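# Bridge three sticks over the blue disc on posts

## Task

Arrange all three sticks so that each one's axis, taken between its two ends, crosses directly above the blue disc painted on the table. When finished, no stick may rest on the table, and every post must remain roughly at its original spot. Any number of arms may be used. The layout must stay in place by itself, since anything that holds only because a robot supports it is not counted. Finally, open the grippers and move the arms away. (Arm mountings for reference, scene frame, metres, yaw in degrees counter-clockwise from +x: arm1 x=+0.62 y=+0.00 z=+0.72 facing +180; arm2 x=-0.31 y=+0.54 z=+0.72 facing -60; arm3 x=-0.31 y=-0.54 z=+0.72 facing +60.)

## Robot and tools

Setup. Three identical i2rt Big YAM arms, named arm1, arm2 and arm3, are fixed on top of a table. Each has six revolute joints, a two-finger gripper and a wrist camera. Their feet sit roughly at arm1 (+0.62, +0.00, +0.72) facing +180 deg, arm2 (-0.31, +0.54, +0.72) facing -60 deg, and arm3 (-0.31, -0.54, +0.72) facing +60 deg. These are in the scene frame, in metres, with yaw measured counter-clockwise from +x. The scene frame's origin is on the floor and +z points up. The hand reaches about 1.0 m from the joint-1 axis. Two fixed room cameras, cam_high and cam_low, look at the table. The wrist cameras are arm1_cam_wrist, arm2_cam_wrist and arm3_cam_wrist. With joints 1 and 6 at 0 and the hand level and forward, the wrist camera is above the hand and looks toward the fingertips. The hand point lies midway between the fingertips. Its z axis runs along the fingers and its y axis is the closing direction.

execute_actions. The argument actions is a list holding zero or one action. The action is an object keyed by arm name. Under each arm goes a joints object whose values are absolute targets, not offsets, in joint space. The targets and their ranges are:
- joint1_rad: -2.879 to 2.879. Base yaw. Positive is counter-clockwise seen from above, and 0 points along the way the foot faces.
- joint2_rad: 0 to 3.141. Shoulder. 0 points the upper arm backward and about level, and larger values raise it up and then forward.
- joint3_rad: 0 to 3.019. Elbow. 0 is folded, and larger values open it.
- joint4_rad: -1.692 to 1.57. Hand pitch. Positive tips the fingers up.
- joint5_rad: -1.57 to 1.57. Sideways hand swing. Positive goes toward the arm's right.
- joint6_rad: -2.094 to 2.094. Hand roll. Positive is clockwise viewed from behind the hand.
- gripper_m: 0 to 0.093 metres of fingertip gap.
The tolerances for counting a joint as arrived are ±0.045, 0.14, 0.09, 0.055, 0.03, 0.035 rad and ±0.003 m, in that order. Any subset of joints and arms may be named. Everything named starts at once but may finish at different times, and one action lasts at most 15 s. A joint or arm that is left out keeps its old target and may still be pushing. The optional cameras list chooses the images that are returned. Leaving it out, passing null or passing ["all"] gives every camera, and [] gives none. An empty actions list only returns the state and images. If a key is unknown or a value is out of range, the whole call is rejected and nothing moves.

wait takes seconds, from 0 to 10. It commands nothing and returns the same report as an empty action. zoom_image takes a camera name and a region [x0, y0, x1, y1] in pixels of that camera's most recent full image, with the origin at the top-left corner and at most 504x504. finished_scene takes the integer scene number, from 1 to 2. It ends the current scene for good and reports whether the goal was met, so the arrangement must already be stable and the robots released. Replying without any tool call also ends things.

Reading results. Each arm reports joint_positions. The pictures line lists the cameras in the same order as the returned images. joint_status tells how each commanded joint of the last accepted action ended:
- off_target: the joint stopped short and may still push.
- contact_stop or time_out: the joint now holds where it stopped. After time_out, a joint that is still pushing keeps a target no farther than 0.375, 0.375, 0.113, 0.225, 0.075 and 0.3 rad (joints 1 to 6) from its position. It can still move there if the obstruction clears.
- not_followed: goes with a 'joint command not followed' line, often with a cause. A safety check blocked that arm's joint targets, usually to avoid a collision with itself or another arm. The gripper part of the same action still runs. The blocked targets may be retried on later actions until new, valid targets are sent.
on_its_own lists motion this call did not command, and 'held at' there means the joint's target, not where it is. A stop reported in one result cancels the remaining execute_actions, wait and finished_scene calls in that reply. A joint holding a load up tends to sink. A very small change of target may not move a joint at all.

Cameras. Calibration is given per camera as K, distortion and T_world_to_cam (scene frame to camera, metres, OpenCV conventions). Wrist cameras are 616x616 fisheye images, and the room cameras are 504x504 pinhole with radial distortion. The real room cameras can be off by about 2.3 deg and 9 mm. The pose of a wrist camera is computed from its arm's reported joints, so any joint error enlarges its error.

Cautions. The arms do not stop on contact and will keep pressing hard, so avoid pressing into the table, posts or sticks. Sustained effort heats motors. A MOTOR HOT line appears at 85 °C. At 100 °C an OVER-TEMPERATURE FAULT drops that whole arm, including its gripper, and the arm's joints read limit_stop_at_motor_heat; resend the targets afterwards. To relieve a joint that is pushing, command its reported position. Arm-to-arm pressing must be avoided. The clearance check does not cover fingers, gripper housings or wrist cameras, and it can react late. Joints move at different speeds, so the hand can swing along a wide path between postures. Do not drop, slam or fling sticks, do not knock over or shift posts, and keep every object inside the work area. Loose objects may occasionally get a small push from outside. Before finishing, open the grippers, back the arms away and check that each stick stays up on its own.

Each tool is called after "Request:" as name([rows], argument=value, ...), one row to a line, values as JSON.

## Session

Request:
execute_actions(actions=[])

Scene clock: 0.00 s.
Motor temperatures (°C, as the motors report them): arm1=[28 27 28 25 27 28] | arm2=[26 28 29 27 25 27] | arm3=[27 27 31 28 27 25]
arm1.joint_positions: joint1_rad=-0.093 joint2_rad=+0.461 joint3_rad=+1.326 joint4_rad=-1.375 joint5_rad=+0.062 joint6_rad=+0.383 gripper_m=+0.095
arm1.joint_status: not commanded
arm1.hand: x=+0.4531 y=+0.0189 z=+1.3205 quat_wxyz=(-0.056, -0.835, +0.201, +0.509) (m; scene frame)
arm2.joint_positions: joint1_rad=-0.002 joint2_rad=+0.568 joint3_rad=+1.324 joint4_rad=-1.170 joint5_rad=-0.065 joint6_rad=+0.178 gripper_m=+0.095
arm2.joint_status: not commanded
arm2.hand: x=-0.1886 y=+0.3230 z=+1.3019 quat_wxyz=(-0.500, -0.484, -0.686, +0.214) (m; scene frame)
arm3.joint_positions: joint1_rad=-0.418 joint2_rad=+0.451 joint3_rad=+1.419 joint4_rad=-1.490 joint5_rad=+0.093 joint6_rad=-0.161 gripper_m=+0.095
arm3.joint_status: not commanded
arm3.hand: x=-0.1888 y=-0.4670 z=+1.3584 quat_wxyz=(-0.497, +0.313, -0.806, -0.077) (m; scene frame)
pictures: arm1_cam_wrist, arm2_cam_wrist, arm3_cam_wrist, cam_high, cam_low
camera_calibration (this result's frames):
arm1_cam_wrist: T_world_to_cam=[[0.267948, 0.918167, -0.291845, 0.243569], [0.843317, -0.369995, -0.389769, 0.142008], [-0.465855, -0.141681, -0.873445, 1.49409], [0, 0, 0, 1]] pos_world=[0.511009, 0.0405898, 1.43144]
arm2_cam_wrist: T_world_to_cam=[[-0.877051, -0.44656, -0.177106, 0.210129], [-0.318797, 0.816814, -0.480815, 0.304996], [0.359375, -0.365239, -0.858749, 1.43047], [0, 0, 0, 1]] pos_world=[-0.23255, 0.367173, 1.41228]
arm3_cam_wrist: T_world_to_cam=[[0.589169, -0.786409, 0.185585, -0.508408], [-0.691373, -0.609517, -0.387934, 0.120533], [0.418191, 0.10025, -0.90281, 1.47374], [0, 0, 0, 1]] pos_world=[-0.233434, -0.474092, 1.47162]
Images, in order (width x height): arm1_cam_wrist 616x616, arm2_cam_wrist 616x616, arm3_cam_wrist 616x616, cam_high 504x504, cam_low 504x504.

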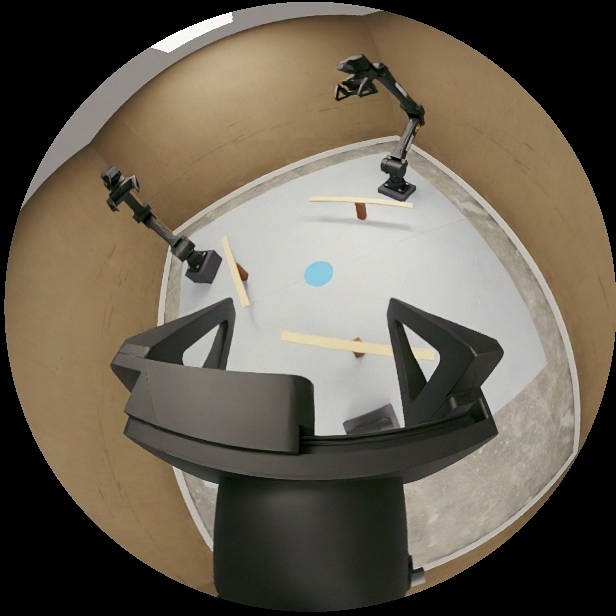

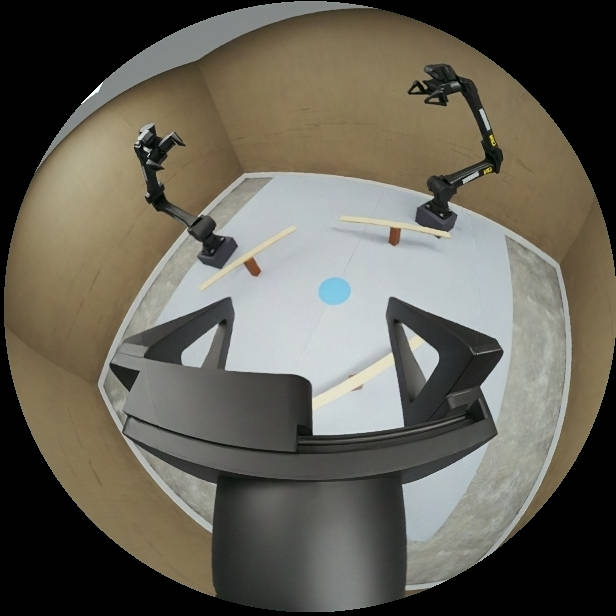

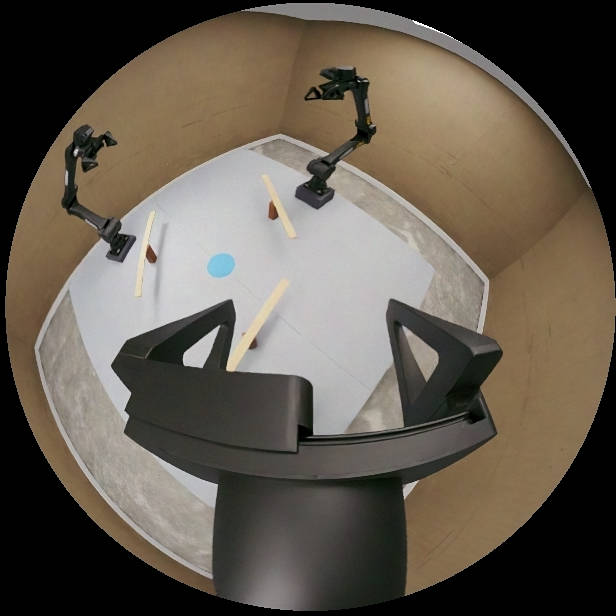

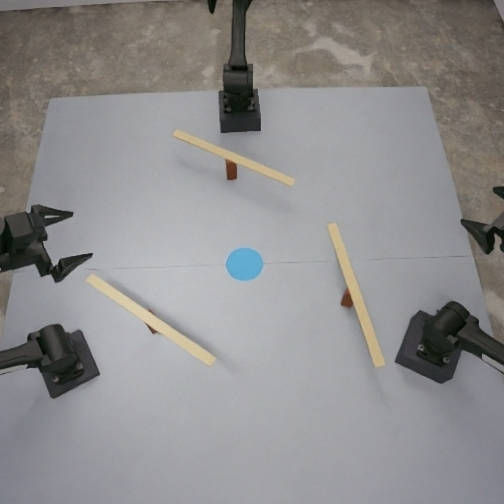

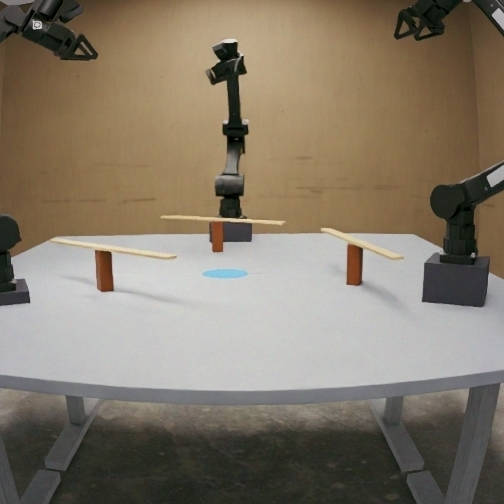

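Request:
execute_actions([
  {"arm1":{"joints":{"joint1_rad":0.015,"joint2_rad":1.229,"joint3_rad":0.767,"joint4_rad":-1.09,"joint5_rad":0,"joint6_rad":2.094,"gripper_m":0.07}},"arm2":{"joints":{"joint1_rad":0.107,"joint2_rad":1.047,"joint3_rad":0.746,"joint4_rad":-1.277,"joint5_rad":0,"joint6_rad":1.24,"gripper_m":0.07}},"arm3":{"joints":{"joint1_rad":-0.005,"joint2_rad":1.105,"joint3_rad":0.615,"joint4_rad":-1.055,"joint5_rad":0,"joint6_rad":0.88,"gripper_m":0.07}}},
])

Scene clock: 13.40 s.
Motor temperatures (°C, as the motors report them): arm1=[28 28 31 25 27 28] | arm2=[26 28 32 27 25 27] | arm3=[27 27 33 28 27 25]
arm1.joint_positions: joint1_rad=+0.011 joint2_rad=+1.224 joint3_rad=+0.744 joint4_rad=-1.100 joint5_rad=+0.002 joint6_rad=+2.084 gripper_m=+0.070
arm1.joint_status: all done
arm1.hand: x=+0.3280 y=-0.0139 z=+0.8789 quat_wxyz=(+0.000, -0.526, +0.851, +0.004) (m; scene frame)
arm2.joint_positions: joint1_rad=+0.104 joint2_rad=+1.056 joint3_rad=+0.750 joint4_rad=-1.269 joint5_rad=-0.004 joint6_rad=+1.227 gripper_m=+0.070
arm2.joint_status: all done
arm2.hand: x=-0.1675 y=+0.3212 z=+0.8804 quat_wxyz=(+0.005, -0.894, -0.448, -0.003) (m; scene frame)
arm3.joint_positions: joint1_rad=-0.013 joint2_rad=+1.116 joint3_rad=+0.612 joint4_rad=-1.072 joint5_rad=+0.001 joint6_rad=+0.871 gripper_m=+0.070
arm3.joint_status: all done
arm3.hand: x=-0.1826 y=-0.3223 z=+0.8793 quat_wxyz=(+0.000, +0.083, -0.997, +0.003) (m; scene frame)
pictures: arm1_cam_wrist, arm2_cam_wrist, arm3_cam_wrist, cam_high, cam_low
camera_calibration (this result's frames):
arm1_cam_wrist: T_world_to_cam=[[0.899659, -0.436404, -0.0128888, -0.292957], [-0.34568, -0.73004, 0.589532, -0.412438], [-0.266683, -0.525922, -0.807642, 0.916981], [0, 0, 0, 1]] pos_world=[0.365534, 0.0533165, 0.979962]
arm2_cam_wrist: T_world_to_cam=[[-0.809253, 0.587416, 0.00719985, -0.329881], [0.473785, 0.645364, 0.599193, -0.652515], [0.347329, 0.48831, -0.800572, 0.732935], [0, 0, 0, 1]] pos_world=[-0.212375, 0.256988, 0.980125]
arm3_cam_wrist: T_world_to_cam=[[0.169466, -0.985528, -0.00387248, -0.283569], [-0.792835, -0.138664, 0.593452, -0.702532], [-0.585401, -0.0974999, -0.80486, 0.690997], [0, 0, 0, 1]] pos_world=[-0.104426, -0.309509, 0.971977]
Images, in order (width x height): arm1_cam_wrist 616x616, arm2_cam_wrist 616x616, arm3_cam_wrist 616x616, cam_high 504x504, cam_low 504x504.

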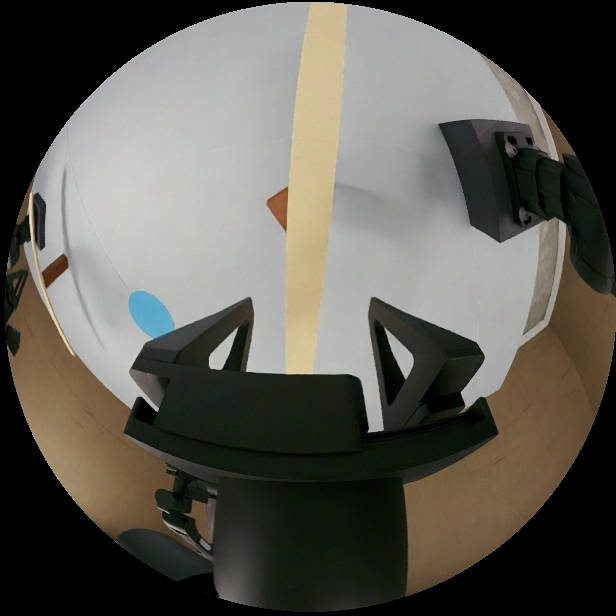

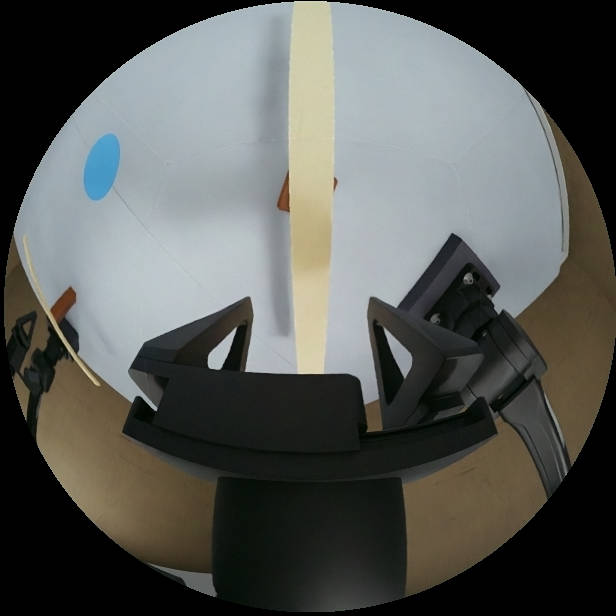

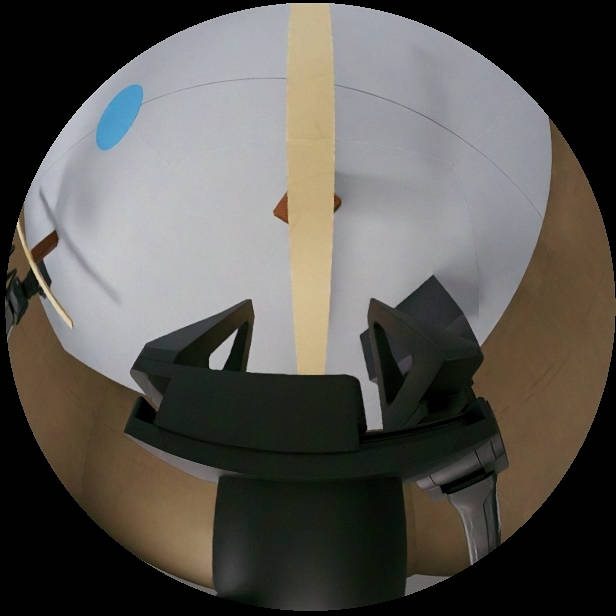

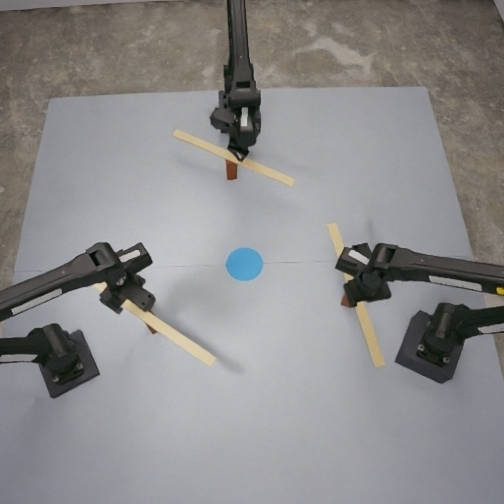

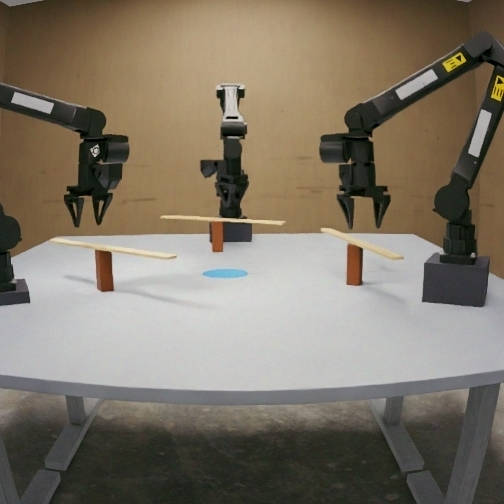

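Request:
execute_actions([
  {"arm1":{"joints":{"joint2_rad":1.349,"joint3_rad":0.657,"joint4_rad":-0.855}},"arm2":{"joints":{"joint2_rad":1.153,"joint3_rad":0.618,"joint4_rad":-1.034}},"arm3":{"joints":{"joint2_rad":1.275,"joint3_rad":0.51,"joint4_rad":-0.782}}},
], cameras=["arm1_cam_wrist","arm2_cam_wrist","arm3_cam_wrist"])

Scene clock: 20.67 s.
Motor temperatures (°C, as the motors report them): arm1=[28 28 32 25 27 28] | arm2=[26 28 32 27 25 27] | arm3=[27 27 34 28 27 25]
arm1.joint_positions: joint1_rad=+0.011 joint2_rad=+1.364 joint3_rad=+0.641 joint4_rad=-0.870 joint5_rad=+0.002 joint6_rad=+2.084 gripper_m=+0.070
arm1.joint_status: all done
arm1.hand: x=+0.3289 y=-0.0136 z=+0.8082 quat_wxyz=(+0.005, -0.525, +0.851, +0.001) (m; scene frame)
arm2.joint_positions: joint1_rad=+0.104 joint2_rad=+1.156 joint3_rad=+0.617 joint4_rad=-1.047 joint5_rad=-0.003 joint6_rad=+1.228 gripper_m=+0.070
arm2.joint_status: all done
arm2.hand: x=-0.1689 y=+0.3236 z=+0.8102 quat_wxyz=(+0.011, -0.894, -0.448, -0.002) (m; scene frame)
arm3.joint_positions: joint1_rad=-0.013 joint2_rad=+1.277 joint3_rad=+0.502 joint4_rad=-0.799 joint5_rad=+0.001 joint6_rad=+0.871 gripper_m=+0.070
arm3.joint_status: all done
arm3.hand: x=-0.1827 y=-0.3228 z=+0.8085 quat_wxyz=(-0.001, +0.083, -0.997, +0.002) (m; scene frame)
pictures: arm1_cam_wrist, arm2_cam_wrist, arm3_cam_wrist
camera_calibration (this result's frames):
arm1_cam_wrist: T_world_to_cam=[[0.899396, -0.437127, -0.00252225, -0.302755], [-0.353204, -0.730098, 0.584981, -0.364122], [-0.257553, -0.525239, -0.811043, 0.86005], [0, 0, 0, 1]] pos_world=[0.365196, 0.0535443, 0.909778]
arm2_cam_wrist: T_world_to_cam=[[-0.808973, 0.587569, 0.0180564, -0.340645], [0.47799, 0.639602, 0.602026, -0.611069], [0.342183, 0.495653, -0.798272, 0.670949], [0, 0, 0, 1]] pos_world=[-0.213075, 0.258435, 0.90963]
arm3_cam_wrist: T_world_to_cam=[[0.169102, -0.985583, -0.00561745, -0.283034], [-0.793578, -0.139534, 0.592253, -0.660106], [-0.584498, -0.0956933, -0.805733, 0.635351], [0, 0, 0, 1]] pos_world=[-0.104623, -0.310263, 0.901283]
Images, in order (width x height): arm1_cam_wrist 616x616, arm2_cam_wrist 616x616, arm3_cam_wrist 616x616.

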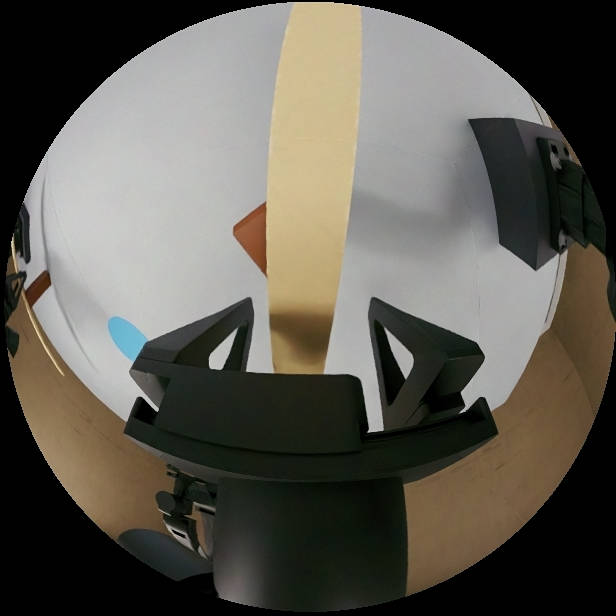

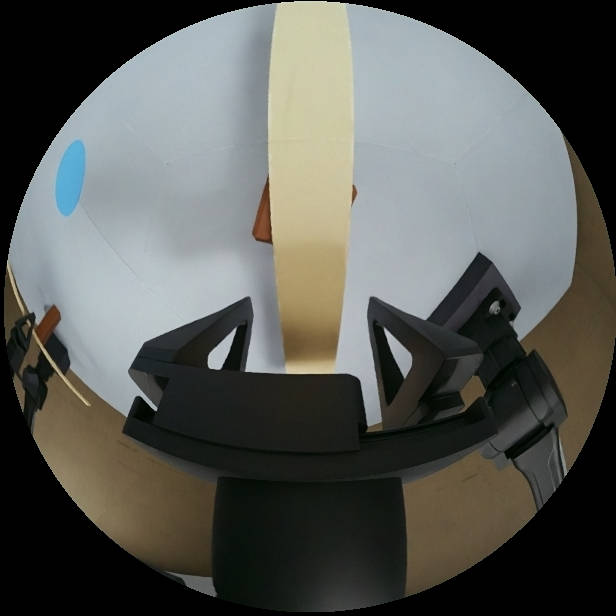

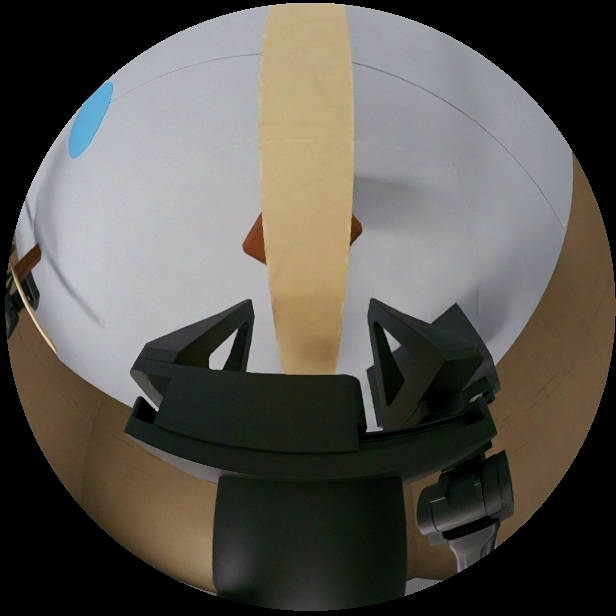

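Request:
execute_actions([
  {"arm1":{"joints":{"gripper_m":0.02}},"arm2":{"joints":{"gripper_m":0.02}},"arm3":{"joints":{"gripper_m":0.02}}},
], cameras=[])

Request:
execute_actions([
  {"arm1":{"joints":{"joint3_rad":0.83,"joint4_rad":-0.95}},"arm2":{"joints":{"joint2_rad":1.1,"joint3_rad":0.79,"joint4_rad":-1.22}},"arm3":{"joints":{"joint2_rad":1.12,"joint3_rad":0.645,"joint4_rad":-1.07}}},
], cameras=["cam_low"])

Request:
execute_actions([
  {"arm1":{"joints":{"joint1_rad":-0.10,"joint2_rad":1.47,"joint3_rad":0.95,"joint4_rad":-0.80,"joint6_rad":1.15}},"arm2":{"joints":{"joint1_rad":-0.037,"joint2_rad":1.405,"joint3_rad":1.02,"joint4_rad":-0.931,"joint6_rad":1.15}},"arm3":{"joints":{"joint1_rad":-0.095,"joint2_rad":1.52,"joint3_rad":0.95,"joint4_rad":-0.74,"joint6_rad":1.17}}},
], cameras=["cam_low","cam_high"])

Scene clock: 29.40 s.
Motor temperatures (°C, as the motors report them): arm1=[28 28 32 25 27 28] | arm2=[26 28 32 27 25 27] | arm3=[27 27 34 28 27 26]
arm1.joint_positions: joint1_rad=+0.011 joint2_rad=+1.364 joint3_rad=+0.641 joint4_rad=-0.868 joint5_rad=+0.001 joint6_rad=+2.087 gripper_m=+0.027
arm1.joint_status: gripper_m off_target (ended at +0.027, target +0.020)
arm1.hand: x=+0.3285 y=-0.0138 z=+0.8082 quat_wxyz=(+0.004, -0.524, +0.851, +0.001) (m; scene frame)
arm2.joint_positions: joint1_rad=+0.104 joint2_rad=+1.156 joint3_rad=+0.617 joint4_rad=-1.047 joint5_rad=-0.003 joint6_rad=+1.228 gripper_m=+0.028
arm2.joint_status: gripper_m off_target (ended at +0.028, target +0.020)
arm2.hand: x=-0.1688 y=+0.3235 z=+0.8102 quat_wxyz=(+0.011, -0.894, -0.447, -0.002) (m; scene frame)
arm3.joint_positions: joint1_rad=-0.013 joint2_rad=+1.277 joint3_rad=+0.502 joint4_rad=-0.798 joint5_rad=+0.001 joint6_rad=+0.872 gripper_m=+0.026
arm3.joint_status: gripper_m off_target (ended at +0.026, target +0.020)
arm3.hand: x=-0.1826 y=-0.3227 z=+0.8085 quat_wxyz=(-0.001, +0.082, -0.997, +0.002) (m; scene frame)
pictures: none
No camera images: the call's "cameras" was empty. Leave "cameras" out to get every camera's image.

Scene clock: 30.43 s.
Motor temperatures (°C, as the motors report them): arm1=[28 28 32 25 27 28] | arm2=[26 28 32 27 25 27] | arm3=[27 27 34 28 27 26]
arm1.joint_positions: joint1_rad=+0.011 joint2_rad=+1.362 joint3_rad=+0.801 joint4_rad=-0.938 joint5_rad=+0.001 joint6_rad=+2.087 gripper_m=+0.027
arm1.joint_status: all done
arm1.hand: x=+0.2704 y=-0.0169 z=+0.8590 quat_wxyz=(-0.036, -0.524, +0.851, +0.023) (m; scene frame)
arm2.joint_positions: joint1_rad=+0.104 joint2_rad=+1.107 joint3_rad=+0.757 joint4_rad=-1.208 joint5_rad=-0.003 joint6_rad=+1.228 gripper_m=+0.028
arm2.joint_status: all done
arm2.hand: x=-0.1579 y=+0.3066 z=+0.8704 quat_wxyz=(-0.003, -0.894, -0.447, -0.004) (m; scene frame)
arm3.joint_positions: joint1_rad=-0.013 joint2_rad=+1.116 joint3_rad=+0.622 joint4_rad=-1.055 joint5_rad=+0.001 joint6_rad=+0.872 gripper_m=+0.026
arm3.joint_status: all done
arm3.hand: x=-0.1783 y=-0.3151 z=+0.8825 quat_wxyz=(-0.008, +0.082, -0.997, -0.008) (m; scene frame)
pictures: cam_low
Images, in order (width x height): cam_low 504x504.

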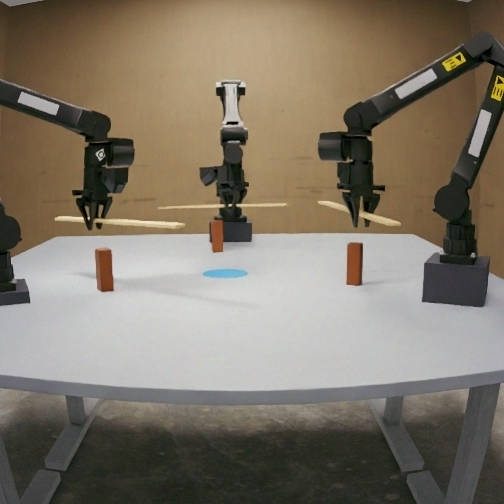

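Scene clock: 32.27 s.
Motor temperatures (°C, as the motors report them): arm1=[28 28 33 25 27 28] | arm2=[26 28 33 27 25 27] | arm3=[27 27 35 28 27 26]
arm1.joint_positions: joint1_rad=-0.106 joint2_rad=+1.479 joint3_rad=+0.911 joint4_rad=-0.813 joint5_rad=+0.001 joint6_rad=+1.161 gripper_m=+0.027
arm1.joint_status: all done
arm1.hand: x=+0.1988 y=+0.0292 z=+0.8606 quat_wxyz=(-0.052, -0.813, +0.574, +0.088) (m; scene frame)
arm2.joint_positions: joint1_rad=-0.041 joint2_rad=+1.402 joint3_rad=+0.986 joint4_rad=-0.946 joint5_rad=-0.002 joint6_rad=+1.163 gripper_m=+0.028
arm2.joint_status: all done
arm2.hand: x=-0.1287 y=+0.1508 z=+0.8668 quat_wxyz=(-0.101, -0.907, -0.409, -0.004) (m; scene frame)
arm3.joint_positions: joint1_rad=-0.086 joint2_rad=+1.516 joint3_rad=+0.922 joint4_rad=-0.757 joint5_rad=+0.000 joint6_rad=+1.162 gripper_m=+0.026
arm3.joint_status: all done
arm3.hand: x=-0.0593 y=-0.1769 z=+0.8677 quat_wxyz=(-0.055, -0.098, -0.989, -0.095) (m; scene frame)
pictures: cam_high, cam_low
Images, in order (width x height): cam_high 504x504, cam_low 504x504.

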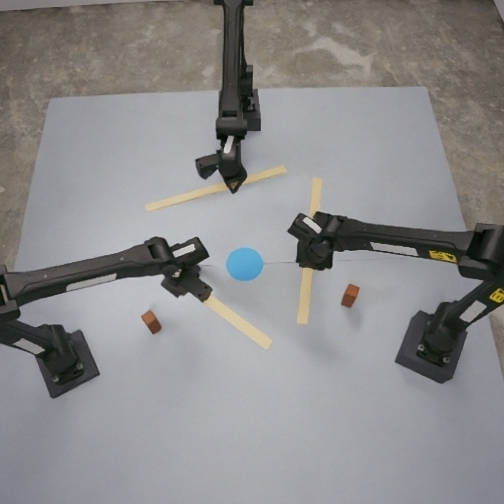

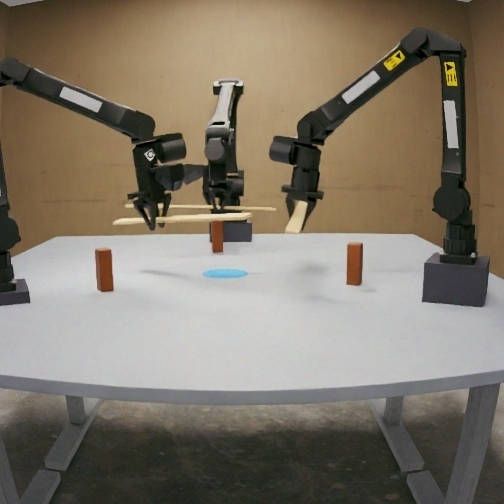

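Request:
execute_actions([
  {"arm1":{"joints":{"joint6_rad":-0.095}},"arm2":{"joints":{"joint6_rad":-0.085}},"arm3":{"joints":{"joint1_rad":-0.108,"joint6_rad":-0.095}}},
])

Scene clock: 35.97 s.
Motor temperatures (°C, as the motors report them): arm1=[28 28 33 25 27 28] | arm2=[26 28 34 27 25 27] | arm3=[27 27 35 28 27 26]
arm1.joint_positions: joint1_rad=-0.106 joint2_rad=+1.479 joint3_rad=+0.911 joint4_rad=-0.813 joint5_rad=+0.001 joint6_rad=-0.081 gripper_m=+0.027
arm1.joint_status: all done
arm1.hand: x=+0.1988 y=+0.0292 z=+0.8606 quat_wxyz=(+0.009, -0.995, -0.007, +0.102) (m; scene frame)
arm2.joint_positions: joint1_rad=-0.041 joint2_rad=+1.402 joint3_rad=+0.986 joint4_rad=-0.946 joint5_rad=-0.002 joint6_rad=-0.069 gripper_m=+0.028
arm2.joint_status: all done
arm2.hand: x=-0.1287 y=+0.1508 z=+0.8668 quat_wxyz=(-0.085, -0.504, -0.858, +0.055) (m; scene frame)
arm3.joint_positions: joint1_rad=-0.092 joint2_rad=+1.516 joint3_rad=+0.922 joint4_rad=-0.757 joint5_rad=+0.000 joint6_rad=-0.086 gripper_m=+0.026
arm3.joint_status: all done
arm3.hand: x=-0.0571 y=-0.1784 z=+0.8677 quat_wxyz=(-0.100, +0.495, -0.862, -0.045) (m; scene frame)
pictures: arm1_cam_wrist, arm2_cam_wrist, arm3_cam_wrist, cam_high, cam_low
camera_calibration (this result's frames):
arm1_cam_wrist: T_world_to_cam=[[-0.0241219, 0.999586, 0.0156711, -0.0409823], [0.908637, 0.0153848, 0.417302, -0.537839], [0.416889, 0.0243054, -0.908633, 0.825374], [0, 0, 0, 1]] pos_world=[0.143623, 0.0291788, 0.975045]
arm2_cam_wrist: T_world_to_cam=[[-0.866734, -0.498619, 0.0123198, -0.0463208], [-0.448813, 0.790456, 0.41683, -0.535339], [-0.217577, 0.355751, -0.908901, 0.832919], [0, 0, 0, 1]] pos_world=[-0.0991906, 0.103754, 0.980757]
arm3_cam_wrist: T_world_to_cam=[[0.865989, -0.499898, 0.0128133, -0.0511859], [-0.461733, -0.789512, 0.404319, -0.509267], [-0.192002, -0.356052, -0.914528, 0.840617], [0, 0, 0, 1]] pos_world=[-0.0294192, -0.128357, 0.97533]
Images, in order (width x height): arm1_cam_wrist 616x616, arm2_cam_wrist 616x616, arm3_cam_wrist 616x616, cam_high 504x504, cam_low 504x504.

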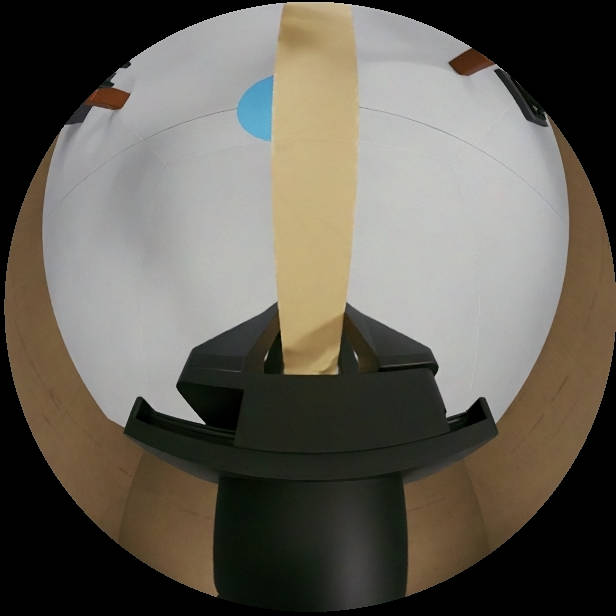

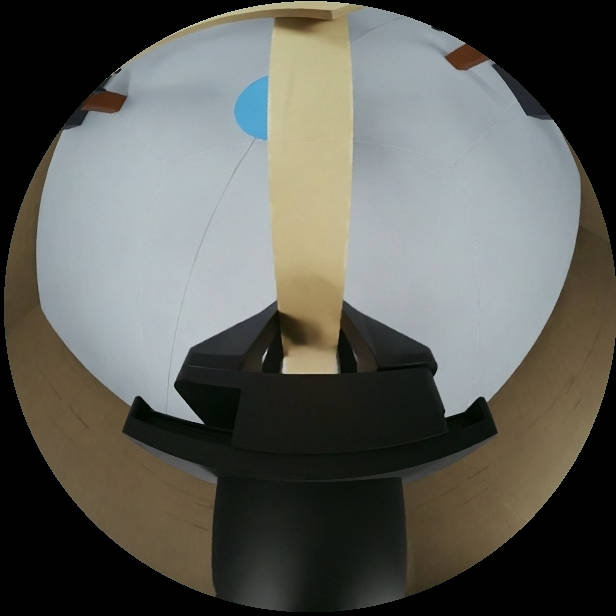

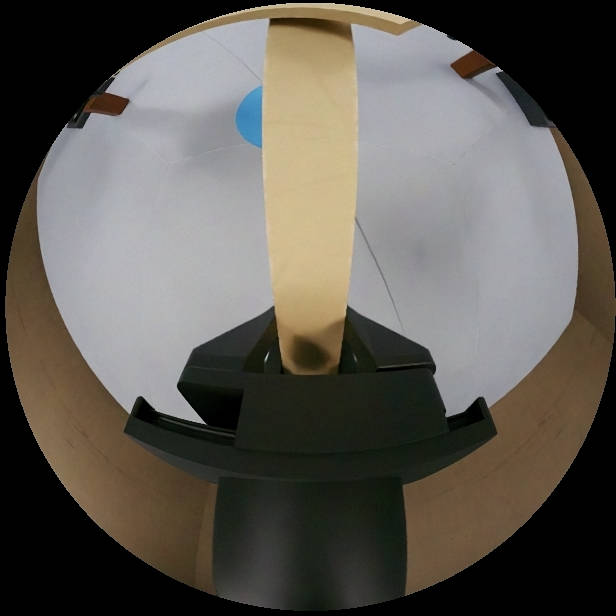

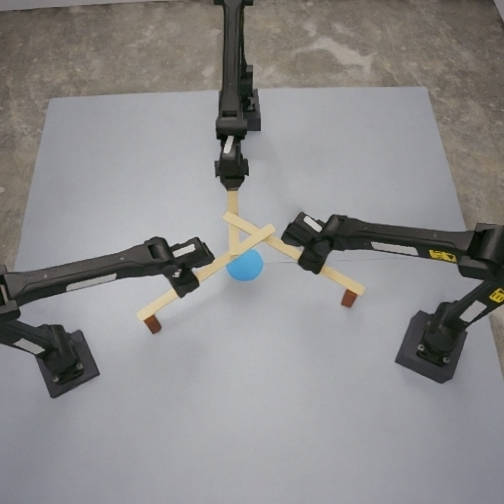

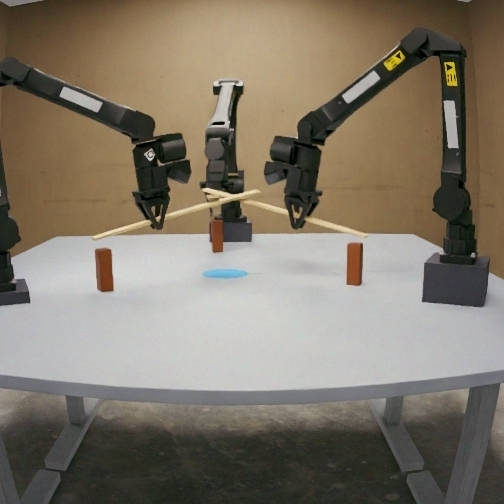

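Request:
execute_actions([
  {"arm1":{"joints":{"joint2_rad":1.592,"joint3_rad":1.013,"joint4_rad":-0.851,"joint6_rad":-0.11}},"arm2":{"joints":{"joint2_rad":1.494}},"arm3":{"joints":{"joint2_rad":1.62,"joint3_rad":0.975,"joint4_rad":-0.788}}},
], cameras=["cam_low","cam_high","arm2_cam_wrist"])

Request:
zoom_image(camera="cam_high", region=[120, 130, 400, 360])

Request:
zoom_image(camera="cam_low", region=[80, 170, 390, 300])

Scene clock: 44.27 s.
Motor temperatures (°C, as the motors report them): arm1=[28 29 35 25 27 28] | arm2=[26 29 35 27 25 27] | arm3=[27 28 36 28 27 26]
arm1.joint_positions: joint1_rad=-0.106 joint2_rad=+1.604 joint3_rad=+0.972 joint4_rad=-0.838 joint5_rad=+0.001 joint6_rad=-0.098 gripper_m=+0.027
arm1.joint_status: all done
arm1.hand: x=+0.1863 y=+0.0301 z=+0.8302 quat_wxyz=(+0.006, -0.998, -0.015, +0.057) (m; scene frame)
arm2.joint_positions: joint1_rad=-0.041 joint2_rad=+1.489 joint3_rad=+0.986 joint4_rad=-0.939 joint5_rad=-0.001 joint6_rad=-0.070 gripper_m=+0.028
arm2.joint_status: all done
arm2.hand: x=-0.1293 y=+0.1518 z=+0.8318 quat_wxyz=(-0.051, -0.505, -0.861, +0.033) (m; scene frame)
arm3.joint_positions: joint1_rad=-0.095 joint2_rad=+1.611 joint3_rad=+0.939 joint4_rad=-0.773 joint5_rad=+0.001 joint6_rad=-0.086 gripper_m=+0.026
arm3.joint_status: all done
arm3.hand: x=-0.0584 y=-0.1823 z=+0.8338 quat_wxyz=(-0.058, +0.497, -0.866, -0.025) (m; scene frame)
pictures: arm2_cam_wrist, cam_high, cam_low
camera_calibration (this result's frames):
arm2_cam_wrist: T_world_to_cam=[[-0.865622, -0.500649, 0.00696644, -0.0410017], [-0.433832, 0.756897, 0.488771, -0.574547], [-0.249976, 0.420069, -0.872384, 0.756344], [0, 0, 0, 1]] pos_world=[-0.0956811, 0.0966285, 0.94093]
Images, in order (width x height): arm2_cam_wrist 616x616, cam_high 504x504, cam_low 504x504.

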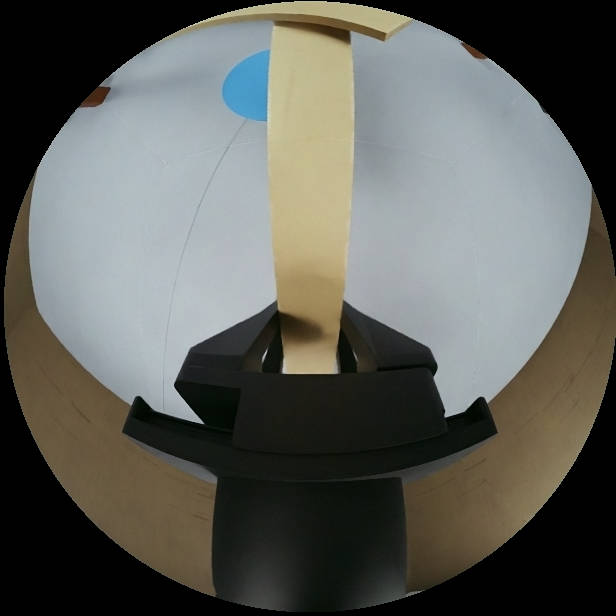

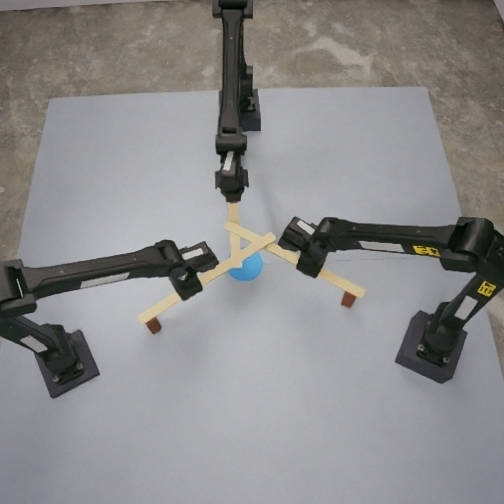

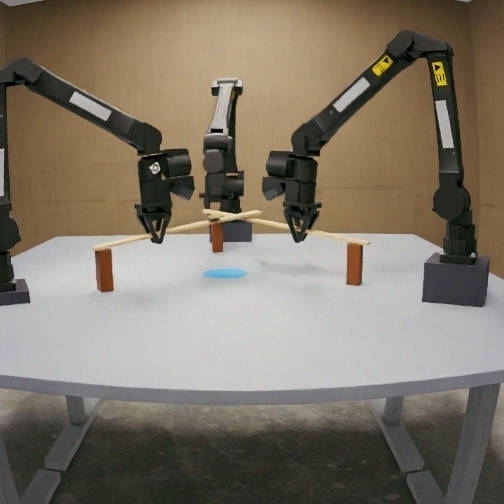

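Region (120, 130, 400, 360) of cam_high's 504x504 image, scaled by 1.800, with more detail than that image has; it fills the top 414 rows of this view, and the rest is white.

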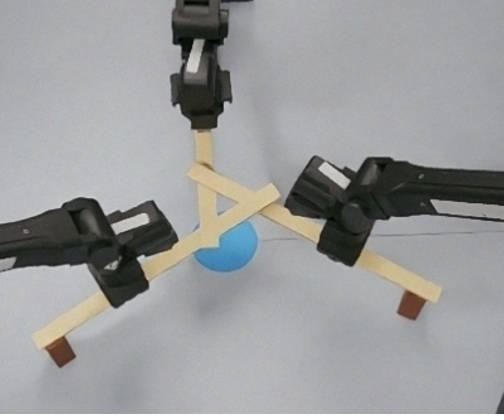

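Region (80, 170, 390, 300) of cam_low's 504x504 image, scaled by 1.626, with more detail than that image has; it fills the top 211 rows of this view, and the rest is white.

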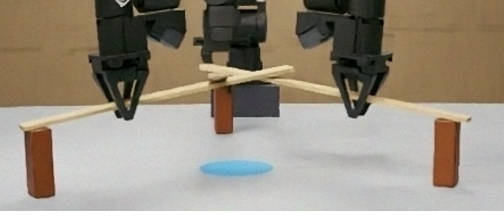

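Within a couple of millimetres of seated; release.

Request:
execute_actions([
  {"arm1":{"joints":{"gripper_m":0.065}},"arm2":{"joints":{"gripper_m":0.065}},"arm3":{"joints":{"gripper_m":0.065}}},
], cameras=["cam_low"])

Request:
execute_actions([
  {"arm1":{"joints":{"joint2_rad":1.0,"joint4_rad":-1.3}},"arm2":{"joints":{"joint2_rad":0.95,"joint4_rad":-1.4}},"arm3":{"joints":{"joint2_rad":1.05,"joint4_rad":-1.25}}},
], cameras=["cam_low","cam_high"])

Scene clock: 48.53 s.
Motor temperatures (°C, as the motors report them): arm1=[28 29 35 25 27 28] | arm2=[26 29 35 27 25 27] | arm3=[27 28 37 28 27 26]
arm1.joint_positions: joint1_rad=-0.106 joint2_rad=+1.604 joint3_rad=+0.972 joint4_rad=-0.839 joint5_rad=+0.001 joint6_rad=-0.100 gripper_m=+0.065
arm1.joint_status: all done
arm1.hand: x=+0.1864 y=+0.0301 z=+0.8302 quat_wxyz=(+0.006, -0.998, -0.016, +0.057) (m; scene frame)
arm2.joint_positions: joint1_rad=-0.041 joint2_rad=+1.489 joint3_rad=+0.986 joint4_rad=-0.939 joint5_rad=-0.001 joint6_rad=-0.072 gripper_m=+0.065
arm2.joint_status: all done
arm2.hand: x=-0.1293 y=+0.1518 z=+0.8318 quat_wxyz=(-0.051, -0.504, -0.861, +0.033) (m; scene frame)
arm3.joint_positions: joint1_rad=-0.095 joint2_rad=+1.611 joint3_rad=+0.939 joint4_rad=-0.773 joint5_rad=+0.001 joint6_rad=-0.086 gripper_m=+0.065
arm3.joint_status: all done
arm3.hand: x=-0.0584 y=-0.1823 z=+0.8338 quat_wxyz=(-0.058, +0.497, -0.866, -0.025) (m; scene frame)
pictures: cam_low
Images, in order (width x height): cam_low 504x504.

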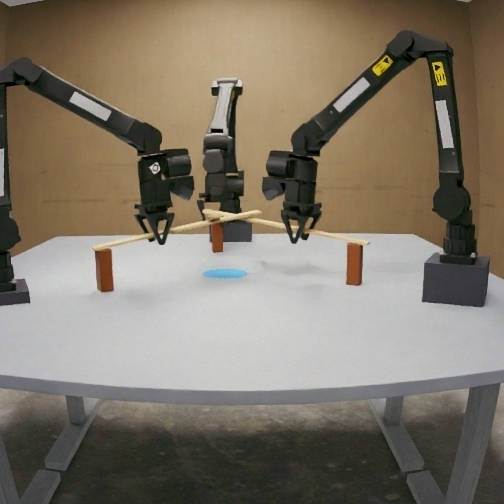

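Scene clock: 49.87 s.
Motor temperatures (°C, as the motors report them): arm1=[28 29 35 25 27 28] | arm2=[26 29 35 27 25 27] | arm3=[27 28 37 28 27 26]
arm1.joint_positions: joint1_rad=-0.106 joint2_rad=+0.993 joint3_rad=+0.972 joint4_rad=-1.288 joint5_rad=+0.001 joint6_rad=-0.100 gripper_m=+0.065
arm1.joint_status: all done
arm1.hand: x=+0.3068 y=+0.0214 z=+1.0313 quat_wxyz=(+0.013, -0.990, -0.016, +0.137) (m; scene frame)
arm2.joint_positions: joint1_rad=-0.041 joint2_rad=+0.935 joint3_rad=+0.986 joint4_rad=-1.388 joint5_rad=-0.001 joint6_rad=-0.072 gripper_m=+0.065
arm2.joint_status: all done
arm2.hand: x=-0.1865 y=+0.2724 z=+1.0034 quat_wxyz=(-0.095, -0.502, -0.858, +0.063) (m; scene frame)
arm3.joint_positions: joint1_rad=-0.095 joint2_rad=+1.042 joint3_rad=+0.940 joint4_rad=-1.234 joint5_rad=+0.001 joint6_rad=-0.086 gripper_m=+0.065
arm3.joint_status: all done
arm3.hand: x=-0.1215 y=-0.2705 z=+1.0231 quat_wxyz=(-0.107, +0.494, -0.861, -0.048) (m; scene frame)
pictures: cam_high, cam_low
Images, in order (width x height): cam_high 504x504, cam_low 504x504.

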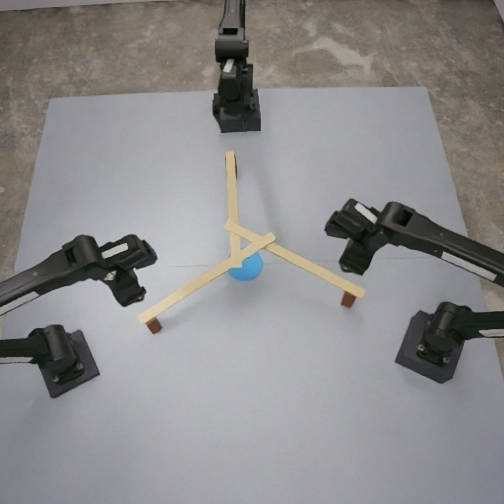

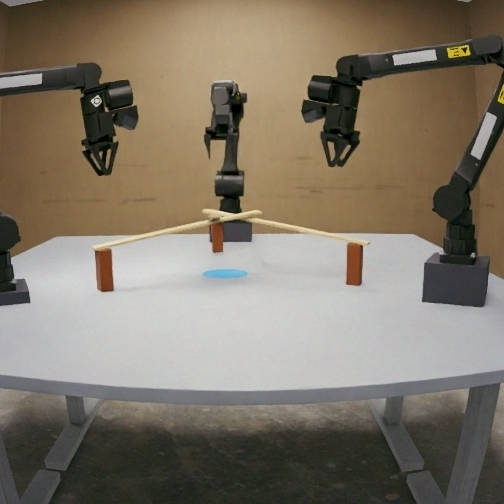

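Request:
finished_scene(scene=2)

The scene is finished: the task was done.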